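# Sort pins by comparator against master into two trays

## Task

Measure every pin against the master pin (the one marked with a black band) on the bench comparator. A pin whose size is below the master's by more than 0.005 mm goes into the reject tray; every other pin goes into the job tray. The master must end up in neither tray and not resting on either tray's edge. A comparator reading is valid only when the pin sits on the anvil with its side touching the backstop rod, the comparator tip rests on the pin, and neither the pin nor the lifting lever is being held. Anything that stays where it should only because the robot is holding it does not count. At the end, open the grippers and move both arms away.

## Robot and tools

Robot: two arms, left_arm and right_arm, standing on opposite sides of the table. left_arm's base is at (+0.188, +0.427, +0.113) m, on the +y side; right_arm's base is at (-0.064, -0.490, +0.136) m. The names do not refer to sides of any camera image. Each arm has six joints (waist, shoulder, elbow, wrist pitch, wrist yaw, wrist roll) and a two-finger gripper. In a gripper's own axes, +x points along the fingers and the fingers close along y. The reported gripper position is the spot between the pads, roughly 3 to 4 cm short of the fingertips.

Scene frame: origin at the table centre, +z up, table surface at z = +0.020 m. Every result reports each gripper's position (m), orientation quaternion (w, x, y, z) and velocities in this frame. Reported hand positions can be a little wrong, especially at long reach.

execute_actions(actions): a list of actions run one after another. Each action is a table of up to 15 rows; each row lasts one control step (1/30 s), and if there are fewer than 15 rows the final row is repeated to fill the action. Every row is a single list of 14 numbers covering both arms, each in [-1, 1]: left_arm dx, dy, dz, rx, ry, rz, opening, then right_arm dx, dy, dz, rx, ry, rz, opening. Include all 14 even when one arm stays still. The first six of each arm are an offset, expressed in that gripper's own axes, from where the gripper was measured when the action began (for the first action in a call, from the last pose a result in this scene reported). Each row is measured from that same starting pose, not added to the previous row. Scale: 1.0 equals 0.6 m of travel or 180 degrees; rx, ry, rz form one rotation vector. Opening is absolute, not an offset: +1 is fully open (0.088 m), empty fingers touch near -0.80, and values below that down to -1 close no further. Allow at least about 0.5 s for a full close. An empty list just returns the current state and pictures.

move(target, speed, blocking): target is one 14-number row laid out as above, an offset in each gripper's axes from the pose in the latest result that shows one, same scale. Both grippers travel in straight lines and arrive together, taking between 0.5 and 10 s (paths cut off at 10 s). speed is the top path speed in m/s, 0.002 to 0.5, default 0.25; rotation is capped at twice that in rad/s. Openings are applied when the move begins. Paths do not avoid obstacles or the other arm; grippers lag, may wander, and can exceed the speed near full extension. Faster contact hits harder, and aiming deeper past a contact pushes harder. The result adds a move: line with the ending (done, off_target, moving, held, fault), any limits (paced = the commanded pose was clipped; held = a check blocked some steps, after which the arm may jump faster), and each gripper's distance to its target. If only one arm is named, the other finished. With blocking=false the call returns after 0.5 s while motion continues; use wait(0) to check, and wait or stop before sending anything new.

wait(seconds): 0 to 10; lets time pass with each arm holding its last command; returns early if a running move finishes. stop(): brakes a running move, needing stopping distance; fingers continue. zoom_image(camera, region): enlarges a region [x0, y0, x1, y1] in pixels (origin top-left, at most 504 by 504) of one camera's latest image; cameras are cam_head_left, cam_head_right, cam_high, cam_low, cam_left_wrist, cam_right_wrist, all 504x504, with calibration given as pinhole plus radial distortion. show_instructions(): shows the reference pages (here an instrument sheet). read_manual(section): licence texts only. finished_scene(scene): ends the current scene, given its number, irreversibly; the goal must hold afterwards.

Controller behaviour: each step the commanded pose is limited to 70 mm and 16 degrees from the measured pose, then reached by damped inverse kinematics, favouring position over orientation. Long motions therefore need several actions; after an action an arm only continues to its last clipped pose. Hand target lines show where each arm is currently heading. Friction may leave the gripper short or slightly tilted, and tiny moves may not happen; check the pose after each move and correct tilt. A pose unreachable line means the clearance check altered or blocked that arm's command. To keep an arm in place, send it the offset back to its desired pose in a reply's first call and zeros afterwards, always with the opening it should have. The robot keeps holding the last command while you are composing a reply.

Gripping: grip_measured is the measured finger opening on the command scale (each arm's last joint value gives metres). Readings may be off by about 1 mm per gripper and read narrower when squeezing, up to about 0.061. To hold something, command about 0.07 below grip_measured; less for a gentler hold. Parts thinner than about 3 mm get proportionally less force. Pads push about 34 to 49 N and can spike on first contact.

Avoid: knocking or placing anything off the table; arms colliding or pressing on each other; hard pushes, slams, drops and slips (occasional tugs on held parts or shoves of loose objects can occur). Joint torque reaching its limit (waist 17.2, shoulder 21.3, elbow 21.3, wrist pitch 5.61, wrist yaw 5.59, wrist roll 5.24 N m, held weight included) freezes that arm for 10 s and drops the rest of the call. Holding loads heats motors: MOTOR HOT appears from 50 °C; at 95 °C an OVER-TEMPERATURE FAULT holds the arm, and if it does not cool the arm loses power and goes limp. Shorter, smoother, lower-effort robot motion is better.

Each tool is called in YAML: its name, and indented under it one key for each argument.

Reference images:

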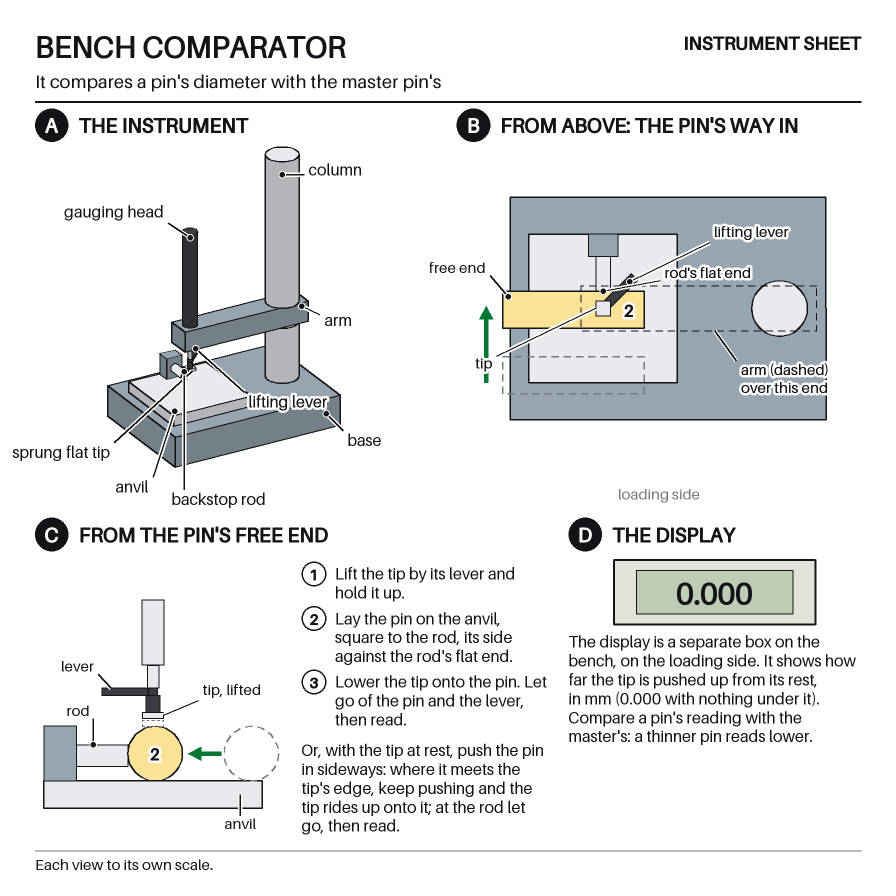

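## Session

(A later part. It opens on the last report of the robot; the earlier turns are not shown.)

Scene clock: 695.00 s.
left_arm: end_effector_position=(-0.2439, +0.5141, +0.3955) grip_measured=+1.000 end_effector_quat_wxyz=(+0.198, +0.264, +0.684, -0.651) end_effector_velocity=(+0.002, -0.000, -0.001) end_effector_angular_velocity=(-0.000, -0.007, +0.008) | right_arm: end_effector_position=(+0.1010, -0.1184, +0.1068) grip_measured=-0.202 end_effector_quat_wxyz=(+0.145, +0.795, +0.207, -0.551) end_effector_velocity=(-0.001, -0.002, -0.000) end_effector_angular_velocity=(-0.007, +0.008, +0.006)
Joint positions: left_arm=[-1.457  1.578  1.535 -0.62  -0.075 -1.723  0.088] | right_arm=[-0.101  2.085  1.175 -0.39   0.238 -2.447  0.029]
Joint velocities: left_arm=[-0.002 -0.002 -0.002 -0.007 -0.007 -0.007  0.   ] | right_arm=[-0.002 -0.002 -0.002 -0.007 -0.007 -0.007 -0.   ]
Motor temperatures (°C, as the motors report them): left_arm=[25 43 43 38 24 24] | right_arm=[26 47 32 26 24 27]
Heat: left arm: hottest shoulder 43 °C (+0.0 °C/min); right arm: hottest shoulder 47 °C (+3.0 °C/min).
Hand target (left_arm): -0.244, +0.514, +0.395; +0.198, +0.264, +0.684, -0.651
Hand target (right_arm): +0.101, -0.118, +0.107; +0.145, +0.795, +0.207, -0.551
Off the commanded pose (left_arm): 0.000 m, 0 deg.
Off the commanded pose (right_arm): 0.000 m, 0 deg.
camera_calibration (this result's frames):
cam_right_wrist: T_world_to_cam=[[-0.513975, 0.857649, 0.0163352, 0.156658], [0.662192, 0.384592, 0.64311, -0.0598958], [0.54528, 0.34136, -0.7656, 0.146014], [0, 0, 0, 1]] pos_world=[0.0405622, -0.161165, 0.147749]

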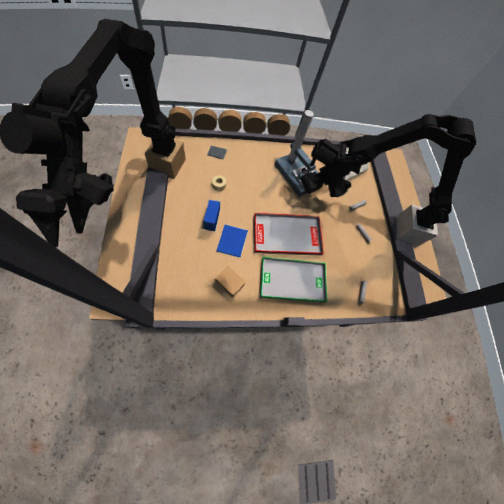

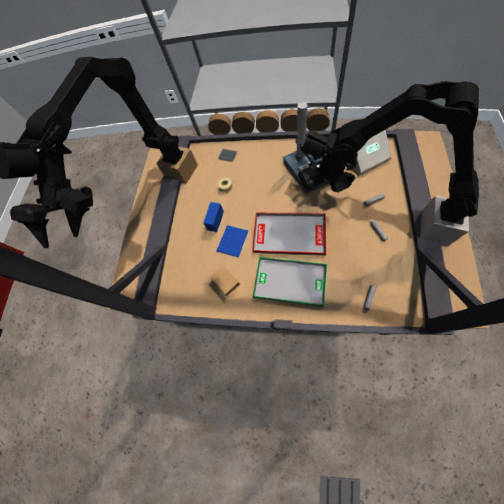

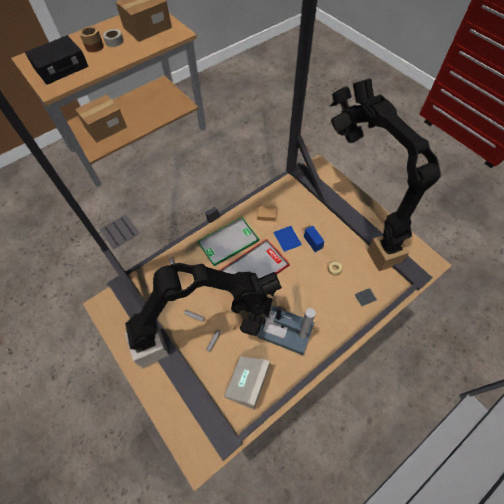

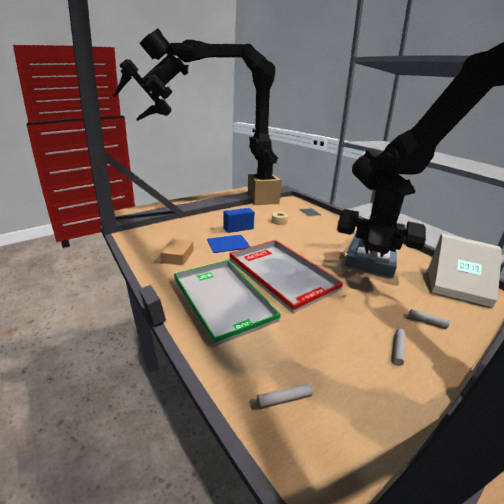

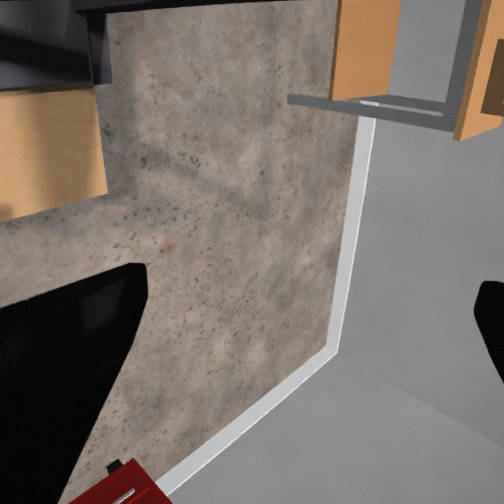

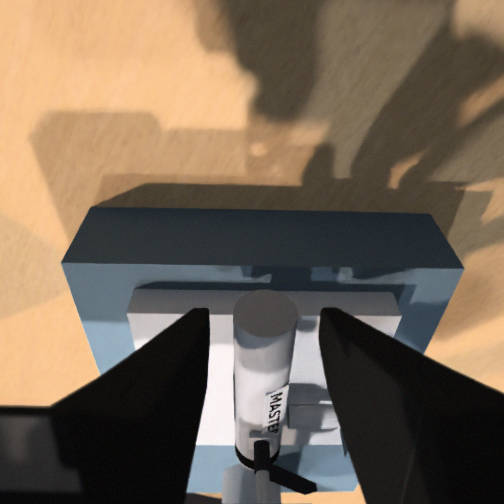

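execute_actions:
  actions:
    - [[0,0,0,0,0,0,1,0,0,0,0,0,0,-0.62]]

move:
  target: [0,0,0,0,0,0,1,0,0.058,0,0,0,0,-0.62]
  speed: 0.04

Scene clock: 729.27 s.
left_arm: end_effector_position=(-0.2439, +0.5141, +0.3955) grip_measured=+1.000 end_effector_quat_wxyz=(+0.198, +0.264, +0.684, -0.651) end_effector_velocity=(+0.001, -0.003, -0.001) end_effector_angular_velocity=(+0.002, -0.006, +0.028) | right_arm: end_effector_position=(+0.1009, -0.1185, +0.1067) grip_measured=-0.534 end_effector_quat_wxyz=(+0.146, +0.795, +0.207, -0.551) end_effector_velocity=(-0.002, -0.005, -0.001) end_effector_angular_velocity=(-0.021, +0.013, +0.006)
Joint positions: left_arm=[-1.457  1.578  1.535 -0.62  -0.075 -1.723  0.088] | right_arm=[-0.101  2.085  1.175 -0.391  0.237 -2.447  0.013]
Joint velocities: left_arm=[-0.002 -0.002 -0.002 -0.007 -0.022 -0.022  0.   ] | right_arm=[-0.002 -0.002 -0.002 -0.022 -0.007 -0.007 -0.   ]
Motor temperatures (°C, as the motors report them): left_arm=[25 43 44 38 24 24] | right_arm=[26 48 32 26 24 27]
Heat: left arm: hottest elbow 44 °C (+1.0 °C/min); right arm: hottest shoulder 48 °C (+3.0 °C/min).
Hand target (left_arm): -0.244, +0.514, +0.395; +0.198, +0.264, +0.684, -0.651
Hand target (right_arm): +0.101, -0.118, +0.107; +0.145, +0.795, +0.207, -0.551
Off the commanded pose (left_arm): 0.000 m, 0 deg.
Off the commanded pose (right_arm): 0.000 m, 0 deg.
camera_calibration (this result's frames):
cam_right_wrist: T_world_to_cam=[[-0.514053, 0.857607, 0.0161258, 0.15674], [0.662536, 0.385046, 0.642483, -0.0596565], [0.544789, 0.340954, -0.76613, 0.146128], [0, 0, 0, 1]] pos_world=[0.0404882, -0.161274, 0.147754]

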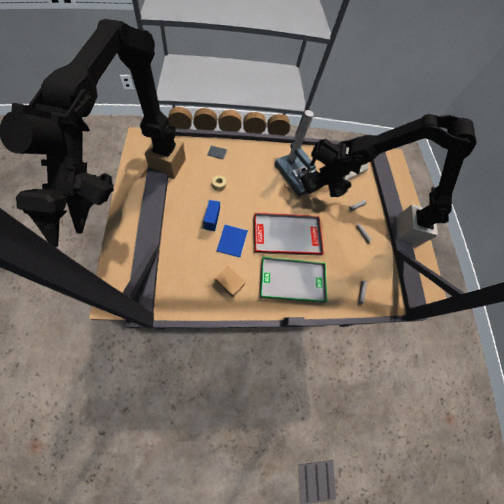

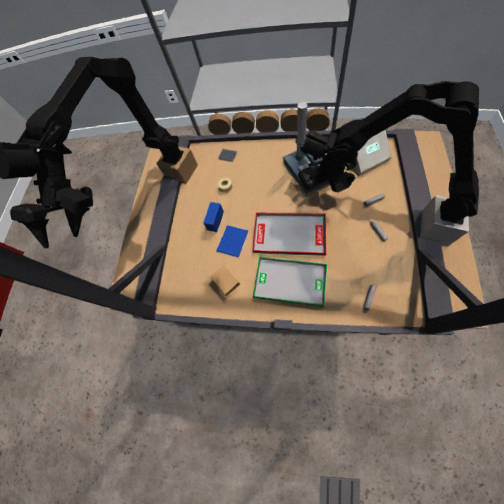

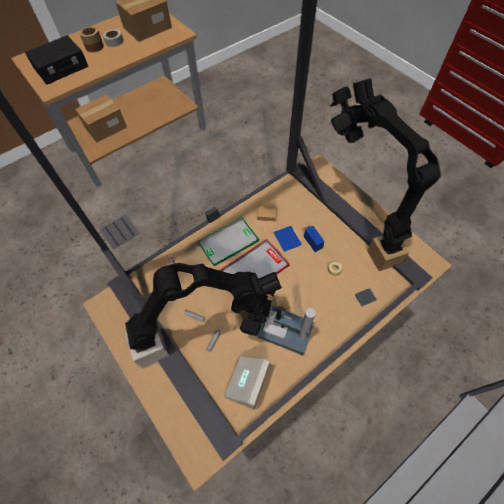

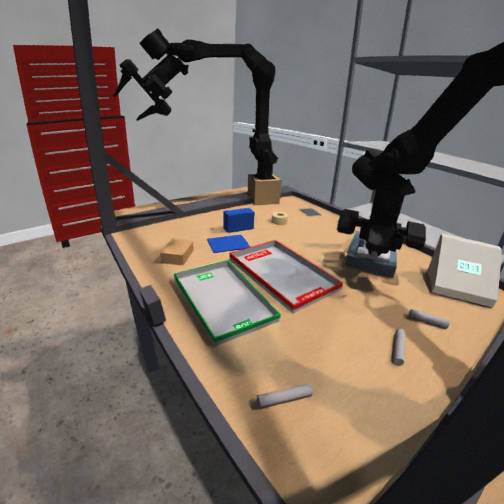

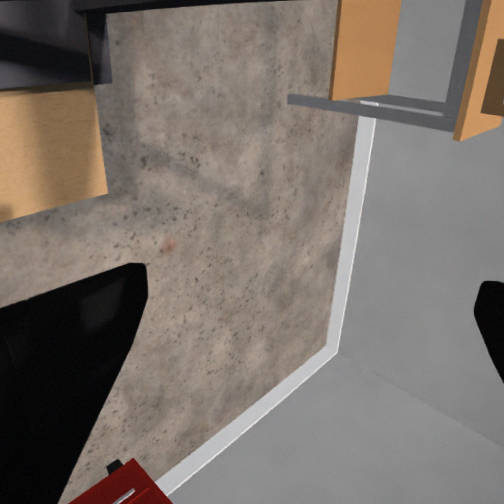

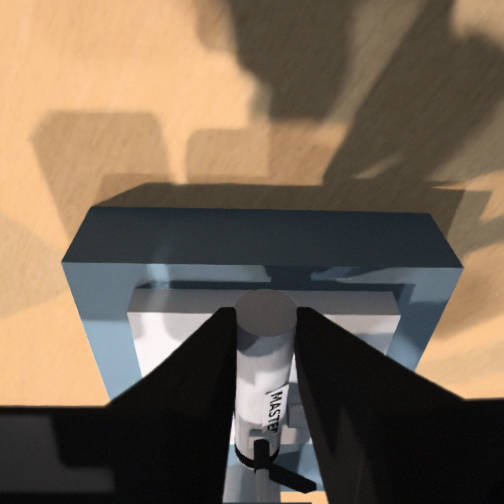

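Scene clock: 730.43 s.
left_arm: end_effector_position=(-0.2439, +0.5141, +0.3955) grip_measured=+1.000 end_effector_quat_wxyz=(+0.198, +0.264, +0.684, -0.651) end_effector_velocity=(+0.002, -0.003, -0.003) end_effector_angular_velocity=(-0.010, -0.010, +0.019) | right_arm: end_effector_position=(+0.1171, -0.1444, +0.1056) grip_measured=-0.534 end_effector_quat_wxyz=(+0.144, +0.795, +0.208, -0.551) end_effector_velocity=(+0.001, -0.002, -0.001) end_effector_angular_velocity=(+0.003, +0.004, +0.002)
Joint positions: left_arm=[-1.457  1.578  1.535 -0.62  -0.075 -1.723  0.088] | right_arm=[-0.17   2.03   1.077 -0.33   0.217 -2.514  0.013]
Joint velocities: left_arm=[-0.002 -0.002 -0.007 -0.007 -0.022 -0.007  0.   ] | right_arm=[-0.007 -0.002 -0.007  0.007 -0.007 -0.007 -0.   ]
Motor temperatures (°C, as the motors report them): left_arm=[25 43 44 38 24 24] | right_arm=[26 48 32 26 24 27]
Heat: left arm: hottest elbow 44 °C (+1.0 °C/min); right arm: hottest shoulder 48 °C (+3.0 °C/min).
Hand target (left_arm): -0.244, +0.514, +0.395; +0.198, +0.264, +0.684, -0.651
Hand target (right_arm): +0.118, -0.149, +0.107; +0.145, +0.795, +0.207, -0.551
Off the commanded pose (left_arm): 0.000 m, 0 deg.
Off the commanded pose (right_arm): 0.005 m, 0 deg.
move: done
camera_calibration (this result's frames):
cam_right_wrist: T_world_to_cam=[[-0.513619, 0.857807, 0.0190269, 0.186934], [0.663239, 0.382856, 0.643067, -0.0601152], [0.544343, 0.342911, -0.765573, 0.145511], [0, 0, 0, 1]] pos_world=[0.0566755, -0.187235, 0.146501]

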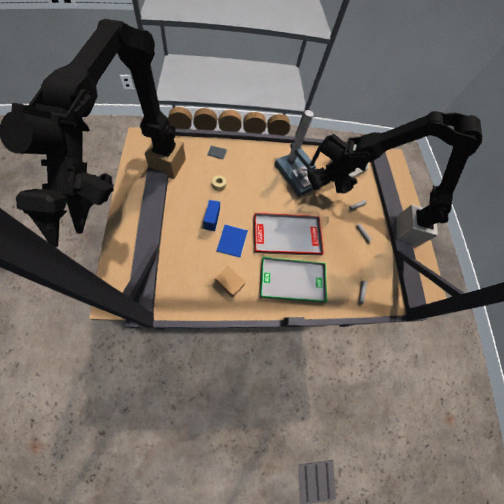

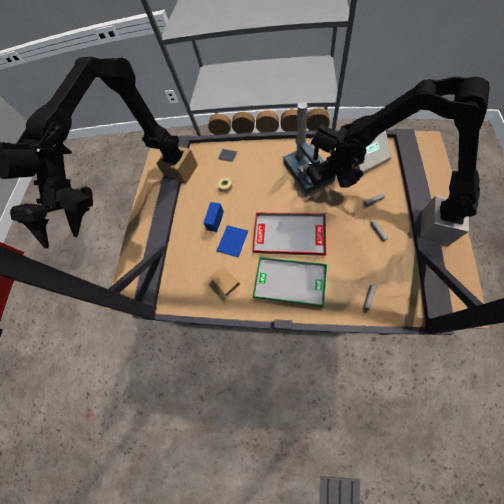

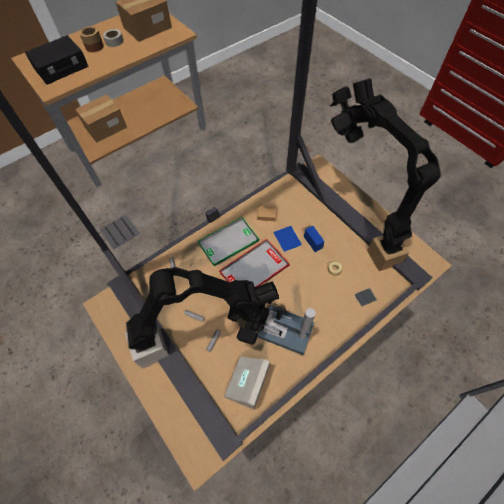

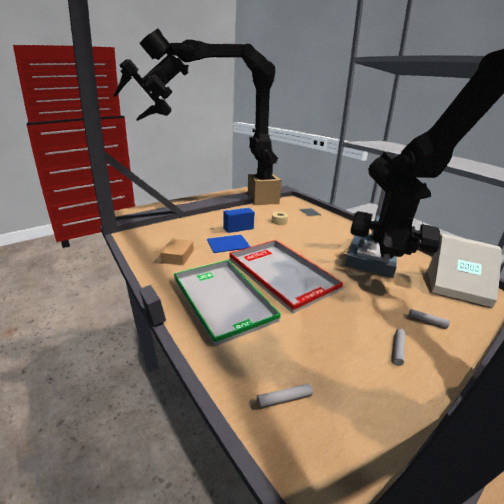

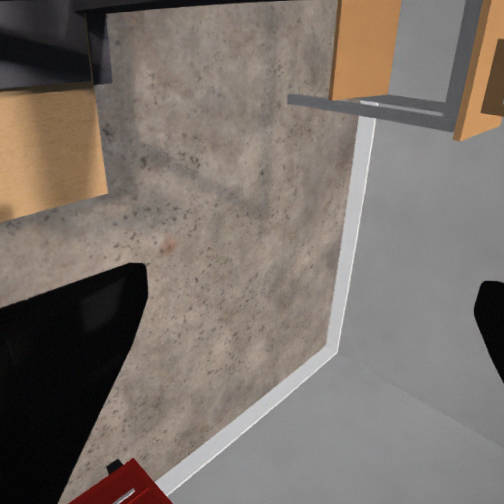

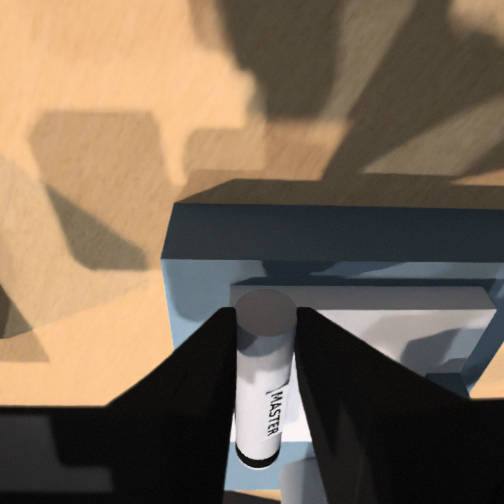

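zoom_image:
  camera: "cam_head_right"
  region: [240, 170, 408, 338]

Region (240, 170, 408, 338) of cam_head_right's 504x504 image, scaled by 3.000, with more detail than that image has.

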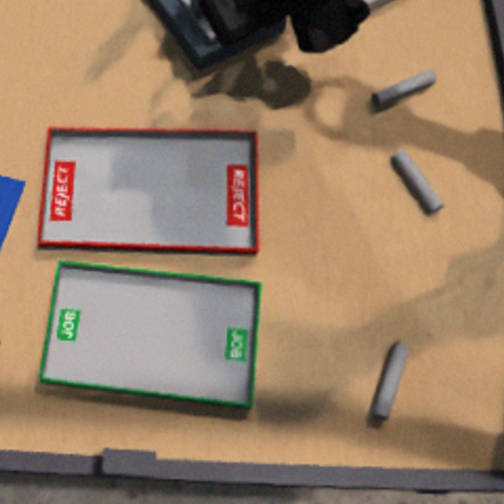

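move:
  target: [0,0,0,0,0,0,1,-0.0505,0,0.017,0,0,0,-0.62]
  speed: 0.08

move:
  target: [0,0,0,0,0,0,1,-0.052,0.030,0.143,0,0,0,-0.62]
  speed: 0.15

move:
  target: [0,0,0,0,0,0,1,0.094,0,0.034,0,0,0,-0.62]
  speed: 0.08

Scene clock: 813.53 s.
left_arm: end_effector_position=(-0.2439, +0.5141, +0.3955) grip_measured=+1.000 end_effector_quat_wxyz=(+0.198, +0.264, +0.684, -0.651) end_effector_velocity=(-0.002, -0.002, -0.001) end_effector_angular_velocity=(+0.002, +0.003, +0.013) | right_arm: end_effector_position=(+0.1001, -0.1546, +0.1230) grip_measured=-0.534 end_effector_quat_wxyz=(+0.151, +0.791, +0.206, -0.556) end_effector_velocity=(-0.001, -0.008, -0.002) end_effector_angular_velocity=(-0.030, +0.002, +0.003)
Joint positions: left_arm=[-1.457  1.578  1.535 -0.62  -0.075 -1.723  0.088] | right_arm=[-0.136  1.947  1.044 -0.405  0.223 -2.485  0.013]
Joint velocities: left_arm=[ 0.002  0.002 -0.002  0.007 -0.007 -0.007  0.   ] | right_arm=[-0.002 -0.007 -0.012 -0.022  0.007 -0.007  0.   ]
Motor temperatures (°C, as the motors report them): left_arm=[25 44 44 39 24 24] | right_arm=[26 53 29 26 24 27]
Heat: left arm: hottest shoulder 44 °C (+0.0 °C/min); right arm: hottest shoulder 53 °C (+2.0 °C/min). Fold the right arm in close to its base before you think long.
Hand target (left_arm): -0.244, +0.514, +0.395; +0.198, +0.264, +0.684, -0.651
Hand target (right_arm): +0.100, -0.154, +0.130; +0.144, +0.795, +0.208, -0.551
Off the commanded pose (left_arm): 0.000 m, 0 deg.
Off the commanded pose (right_arm): 0.007 m, 1 deg.
MOTOR HOT: a motor of the right arm reached 50 °C. Now the hottest motor of the right arm, joint 2 (shoulder), reports 53 °C. The temperature limit of the motors' drives, at which the controller stops that arm, is 95 °C. To cool a motor, set the load down, stop pushing, or move to a pose that needs little force.
move: done
camera_calibration (this result's frames):
cam_right_wrist: T_world_to_cam=[[-0.517282, 0.855756, 0.01003, 0.187826], [0.66717, 0.39589, 0.630996, -0.0530071], [0.536008, 0.333094, -0.775722, 0.172203], [0, 0, 0, 1]] pos_world=[0.0402215, -0.197109, 0.165145]

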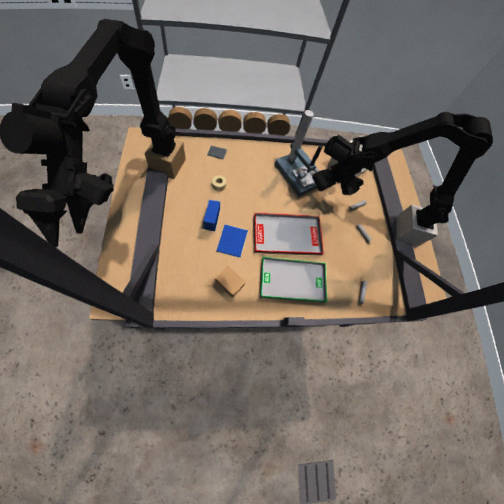

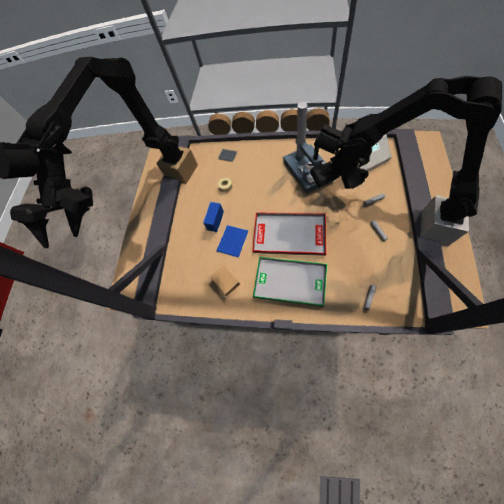

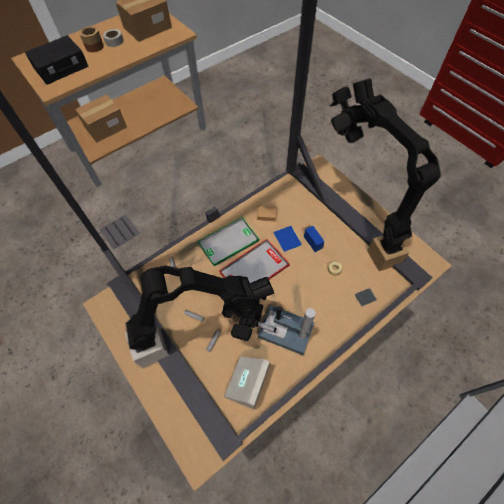

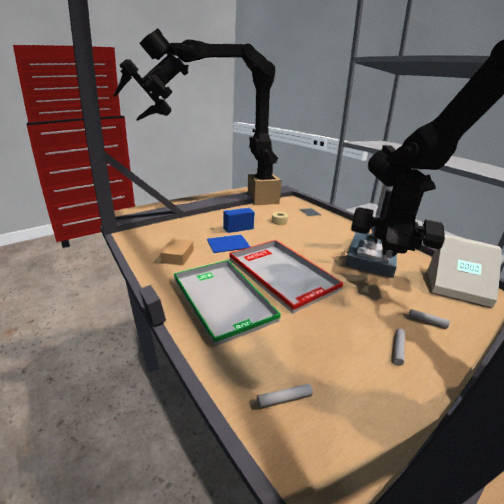

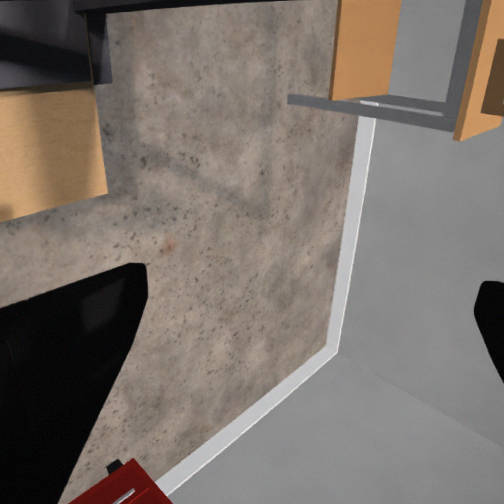

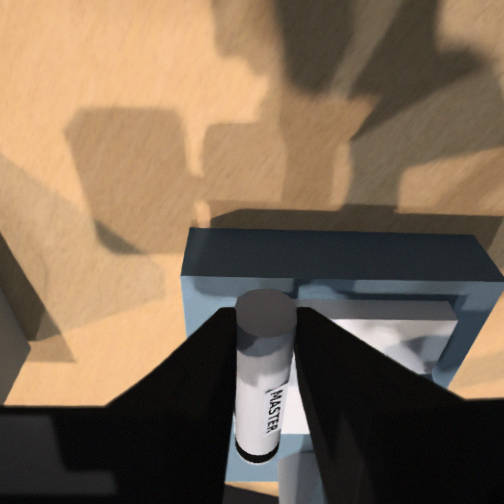

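Scene clock: 814.80 s.
left_arm: end_effector_position=(-0.2439, +0.5141, +0.3955) grip_measured=+1.000 end_effector_quat_wxyz=(+0.198, +0.264, +0.684, -0.651) end_effector_velocity=(+0.002, -0.000, -0.001) end_effector_angular_velocity=(-0.023, -0.004, -0.010) | right_arm: end_effector_position=(+0.0308, -0.2151, +0.1203) grip_measured=-0.536 end_effector_quat_wxyz=(+0.156, +0.790, +0.204, -0.557) end_effector_velocity=(-0.001, -0.002, -0.001) end_effector_angular_velocity=(-0.008, +0.007, +0.006)
Joint positions: left_arm=[-1.457  1.578  1.535 -0.62  -0.075 -1.723  0.088] | right_arm=[ 0.033  1.719  0.727 -0.367  0.264 -2.319  0.013]
Joint velocities: left_arm=[-0.002 -0.002 -0.002 -0.007 -0.007  0.022  0.   ] | right_arm=[-0.002 -0.002 -0.002 -0.007 -0.007 -0.007 -0.   ]
Motor temperatures (°C, as the motors report them): left_arm=[25 44 44 39 24 24] | right_arm=[26 53 29 26 24 27]
Heat: left arm: hottest shoulder 44 °C (+0.0 °C/min); right arm: hottest shoulder 53 °C (+2.0 °C/min). Fold the right arm in close to its base before you think long.
Hand target (left_arm): -0.244, +0.514, +0.395; +0.198, +0.264, +0.684, -0.651
Hand target (right_arm): +0.030, -0.215, +0.124; +0.151, +0.791, +0.205, -0.556
Off the commanded pose (left_arm): 0.000 m, 0 deg.
Off the commanded pose (right_arm): 0.004 m, 1 deg.
MOTOR HOT: still on. Now the hottest motor of the right arm, joint 2 (shoulder), reports 53 °C; a drive's own limit is 95 °C.
move: done
camera_calibration (this result's frames):
cam_right_wrist: T_world_to_cam=[[-0.519891, 0.854232, 0.000418466, 0.204658], [0.666443, 0.405295, 0.625771, 0.0215039], [0.534384, 0.325612, -0.780006, 0.226305], [0, 0, 0, 1]] pos_world=[-0.0288653, -0.257229, 0.162978]

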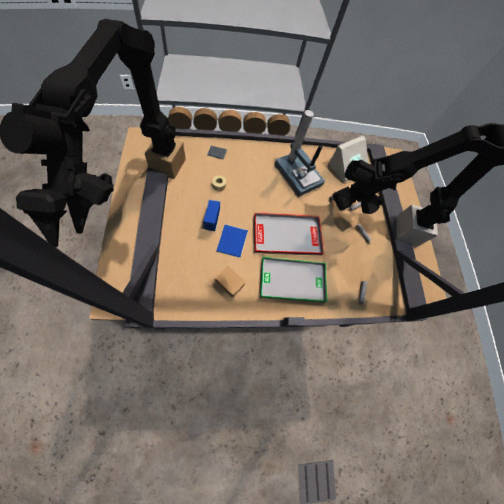

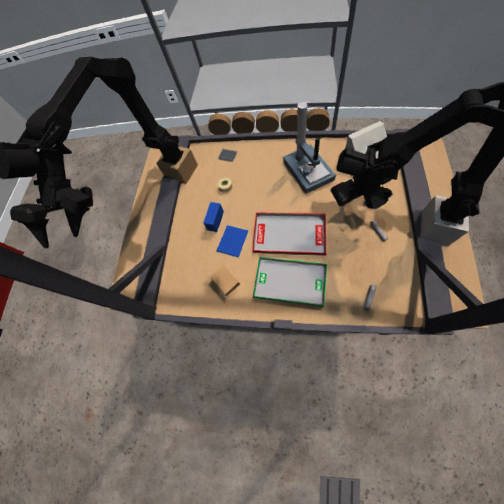

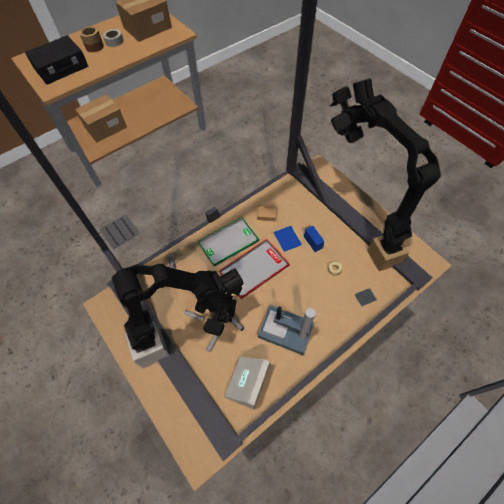

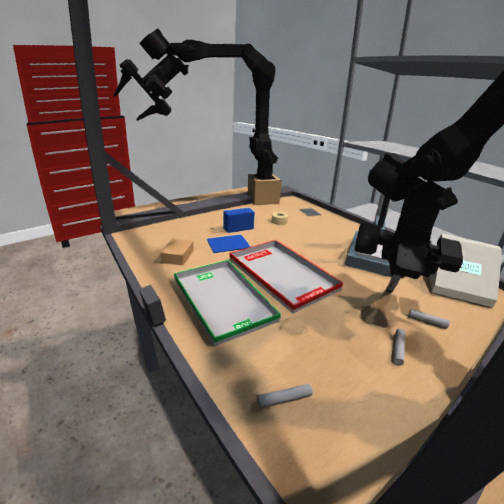

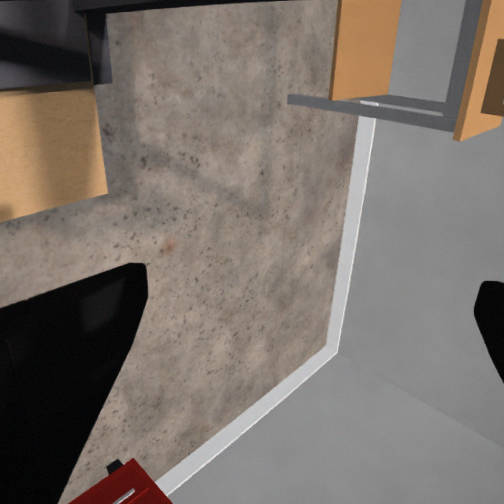

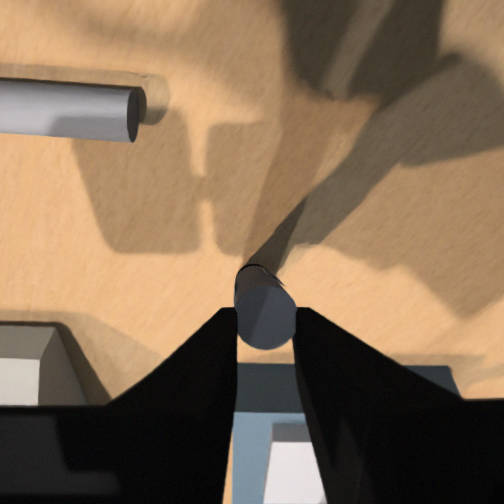

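Scene clock: 815.93 s.
left_arm: end_effector_position=(-0.2439, +0.5141, +0.3955) grip_measured=+1.000 end_effector_quat_wxyz=(+0.198, +0.264, +0.684, -0.651) end_effector_velocity=(+0.000, -0.002, -0.003) end_effector_angular_velocity=(-0.022, -0.008, +0.010) | right_arm: end_effector_position=(+0.0328, -0.2094, +0.0697) grip_measured=-0.617 end_effector_quat_wxyz=(+0.145, +0.795, +0.210, -0.550) end_effector_velocity=(+0.000, +0.002, -0.000) end_effector_angular_velocity=(+0.006, +0.004, +0.006)
Joint positions: left_arm=[-1.457  1.578  1.535 -0.62  -0.075 -1.723  0.088] | right_arm=[ 0.033  1.908  0.664 -0.084  0.269 -2.319  0.009]
Joint velocities: left_arm=[-0.002  0.002 -0.002 -0.007 -0.022  0.007  0.   ] | right_arm=[-0.002  0.002  0.002  0.007 -0.007 -0.007 -0.   ]
Motor temperatures (°C, as the motors report them): left_arm=[25 44 44 39 24 24] | right_arm=[26 53 29 26 24 27]
Heat: left arm: hottest shoulder 44 °C (+0.0 °C/min); right arm: hottest shoulder 53 °C (+2.0 °C/min). Fold the right arm in close to its base before you think long.
Hand target (left_arm): -0.244, +0.514, +0.395; +0.198, +0.264, +0.684, -0.651
Hand target (right_arm): +0.031, -0.217, +0.061; +0.156, +0.790, +0.204, -0.557
Off the commanded pose (left_arm): 0.000 m, 0 deg.
Off the commanded pose (right_arm): 0.012 m, 2 deg.
MOTOR HOT: still on. Now the hottest motor of the right arm, joint 2 (shoulder), reports 53 °C; a drive's own limit is 95 °C.
move: off_target (right_arm)
camera_calibration (this result's frames):
cam_right_wrist: T_world_to_cam=[[-0.518977, 0.854557, 0.0198933, 0.19948], [0.65976, 0.385661, 0.644967, 0.0443379], [0.543489, 0.347848, -0.763952, 0.187158], [0, 0, 0, 1]] pos_world=[-0.0274453, -0.252669, 0.110415]

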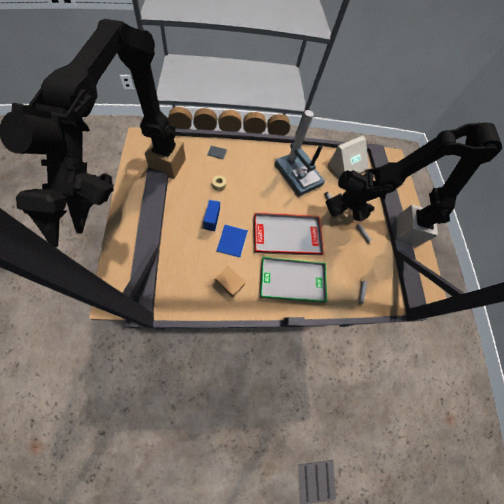

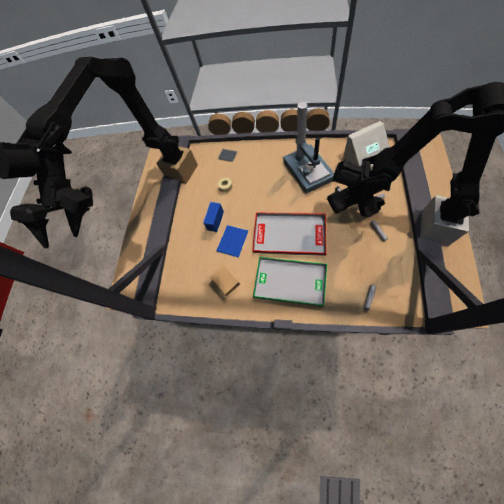

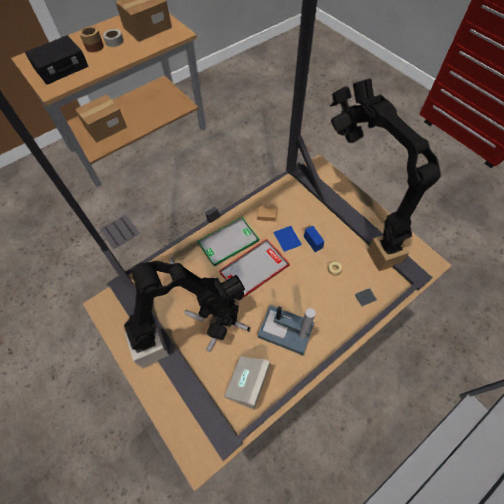

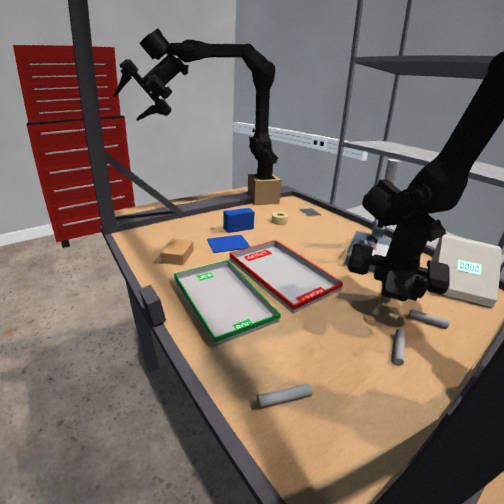

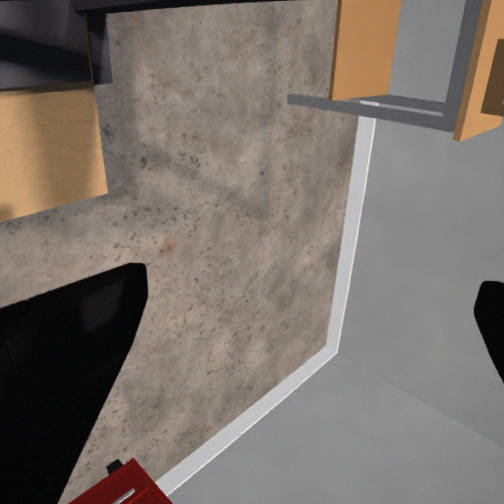

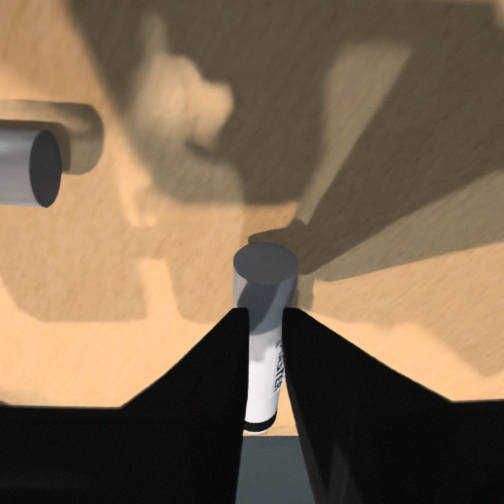

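execute_actions:
  actions:
    - [[0,0,0,0,0,0,1,0,0,0,0,0,0,0.05]]

move:
  target: [0,0,0,0,0,0,1,-0.07,0,-0.025,0,0,0,0.05]
  speed: 0.1

Scene clock: 827.23 s.
left_arm: end_effector_position=(-0.2439, +0.5141, +0.3955) grip_measured=+1.000 end_effector_quat_wxyz=(+0.198, +0.264, +0.684, -0.651) end_effector_velocity=(+0.001, -0.000, -0.003) end_effector_angular_velocity=(-0.001, -0.012, +0.008) | right_arm: end_effector_position=(+0.0327, -0.2095, +0.0694) grip_measured=+0.040 end_effector_quat_wxyz=(+0.145, +0.795, +0.210, -0.550) end_effector_velocity=(-0.001, -0.001, +0.001) end_effector_angular_velocity=(-0.003, +0.006, +0.006)
Joint positions: left_arm=[-1.457  1.578  1.535 -0.62  -0.075 -1.723  0.088] | right_arm=[ 0.033  1.908  0.663 -0.083  0.269 -2.319  0.041]
Joint velocities: left_arm=[-0.002  0.002 -0.002 -0.007 -0.007 -0.007  0.   ] | right_arm=[-0.002 -0.007 -0.002 -0.007 -0.007 -0.007  0.003]
Motor temperatures (°C, as the motors report them): left_arm=[25 44 44 39 24 24] | right_arm=[26 49 29 26 24 27]
Heat: left arm: hottest shoulder 44 °C (+0.0 °C/min); right arm: hottest shoulder 49 °C (-2.0 °C/min). Fold the right arm in close to its base before you think long.
Hand target (left_arm): -0.244, +0.514, +0.395; +0.198, +0.264, +0.684, -0.651
Hand target (right_arm): +0.033, -0.209, +0.070; +0.145, +0.795, +0.210, -0.550
Off the commanded pose (left_arm): 0.000 m, 0 deg.
Off the commanded pose (right_arm): 0.000 m, 0 deg.
MOTOR HOT: still on. Now the hottest motor of the right arm, joint 2 (shoulder), reports 49 °C; a drive's own limit is 95 °C.
camera_calibration (this result's frames):
cam_right_wrist: T_world_to_cam=[[-0.519045, 0.854523, 0.0195829, 0.199617], [0.660056, 0.386157, 0.644367, 0.0447882], [0.543064, 0.347382, -0.764465, 0.187018], [0, 0, 0, 1]] pos_world=[-0.0275155, -0.252839, 0.1102]

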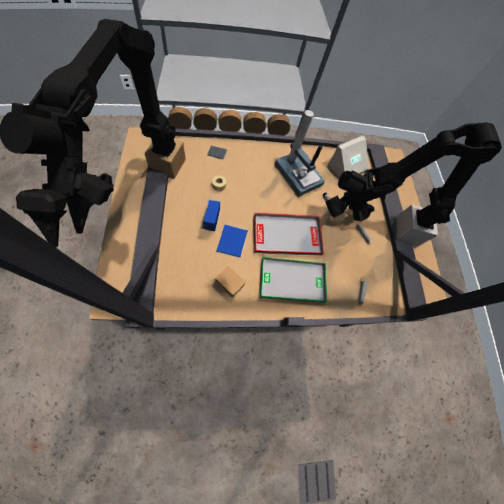

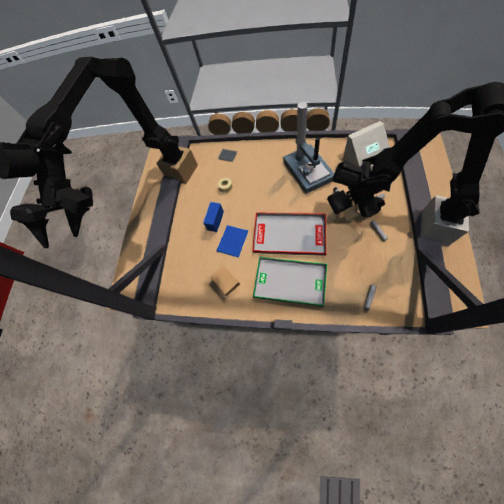

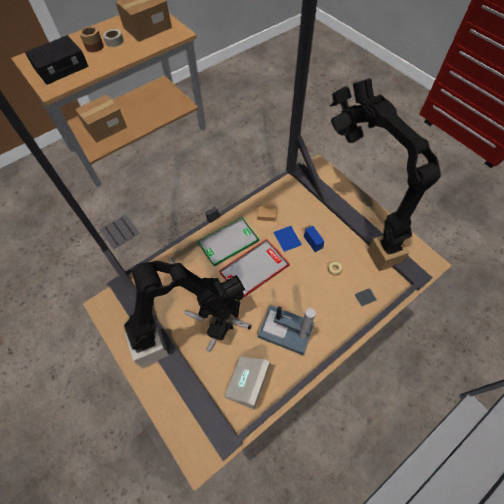

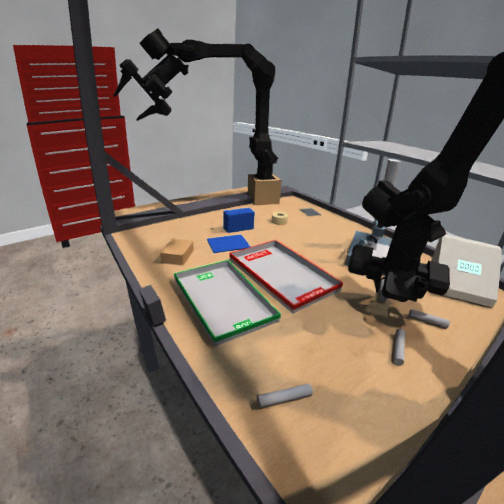

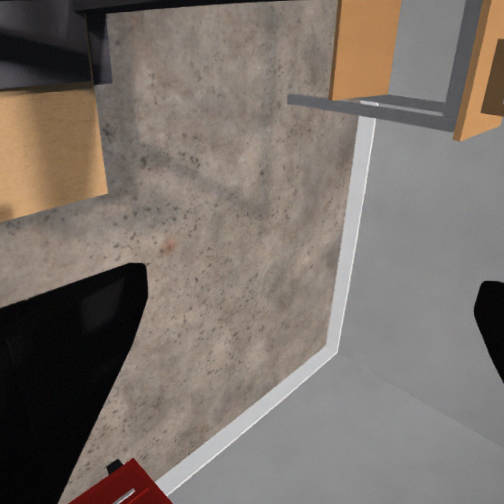

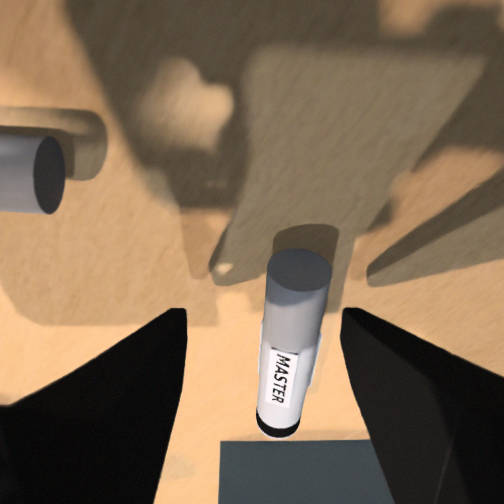

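Scene clock: 828.13 s.
left_arm: end_effector_position=(-0.2439, +0.5141, +0.3955) grip_measured=+1.000 end_effector_quat_wxyz=(+0.198, +0.264, +0.684, -0.651) end_effector_velocity=(+0.001, -0.003, -0.001) end_effector_angular_velocity=(+0.002, -0.006, +0.028) | right_arm: end_effector_position=(+0.0314, -0.2156, +0.1072) grip_measured=+0.048 end_effector_quat_wxyz=(+0.154, +0.792, +0.204, -0.554) end_effector_velocity=(-0.001, -0.004, +0.003) end_effector_angular_velocity=(-0.022, +0.007, +0.020)
Joint positions: left_arm=[-1.457  1.578  1.535 -0.62  -0.075 -1.723  0.088] | right_arm=[ 0.033  1.758  0.699 -0.293  0.269 -2.319  0.041]
Joint velocities: left_arm=[-0.002 -0.002 -0.002 -0.007 -0.022 -0.022  0.   ] | right_arm=[-0.002 -0.017  0.002 -0.037 -0.007 -0.022 -0.   ]
Motor temperatures (°C, as the motors report them): left_arm=[25 44 44 39 24 24] | right_arm=[26 49 29 26 24 27]
Heat: left arm: hottest shoulder 44 °C (+0.0 °C/min); right arm: hottest shoulder 49 °C (-2.0 °C/min). Fold the right arm in close to its base before you think long.
Hand target (left_arm): -0.244, +0.514, +0.395; +0.198, +0.264, +0.684, -0.651
Hand target (right_arm): +0.032, -0.210, +0.114; +0.145, +0.795, +0.210, -0.550
Off the commanded pose (left_arm): 0.000 m, 0 deg.
Off the commanded pose (right_arm): 0.009 m, 1 deg.
MOTOR HOT: still on. Now the hottest motor of the right arm, joint 2 (shoulder), reports 49 °C; a drive's own limit is 95 °C.
move: off_target (right_arm)
camera_calibration (this result's frames):
cam_right_wrist: T_world_to_cam=[[-0.518994, 0.854775, 0.00218458, 0.205342], [0.663031, 0.400958, 0.632157, 0.0279937], [0.539476, 0.329534, -0.774837, 0.216046], [0, 0, 0, 1]] pos_world=[-0.028541, -0.25794, 0.149255]

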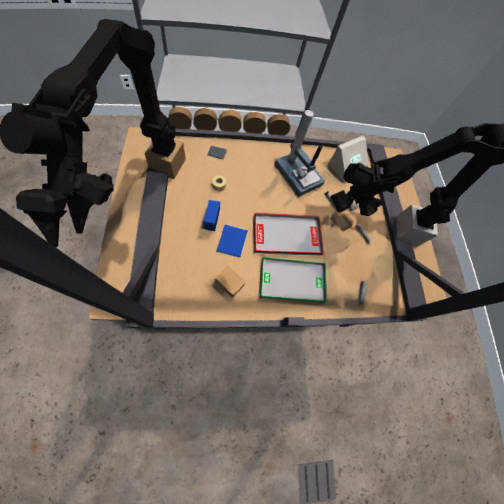

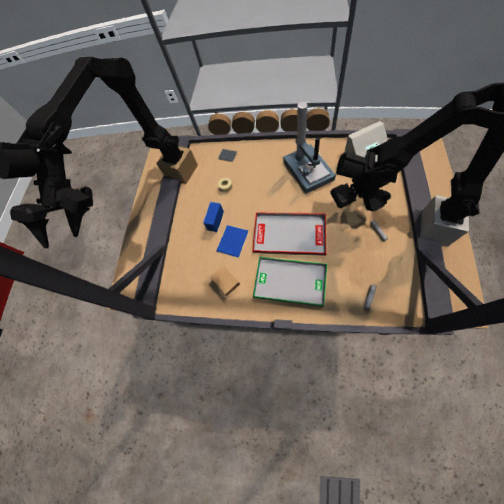

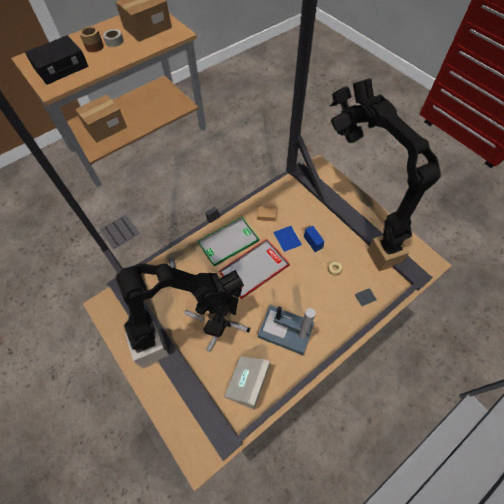

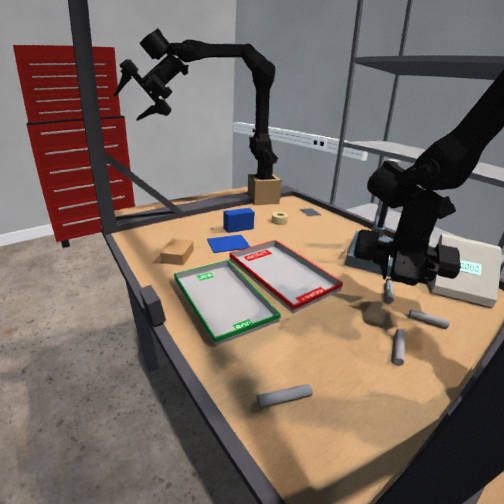

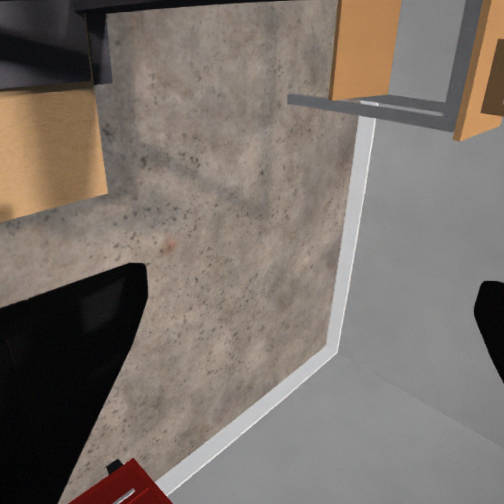

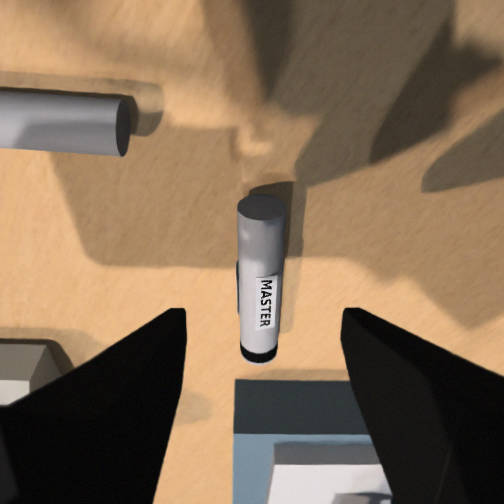

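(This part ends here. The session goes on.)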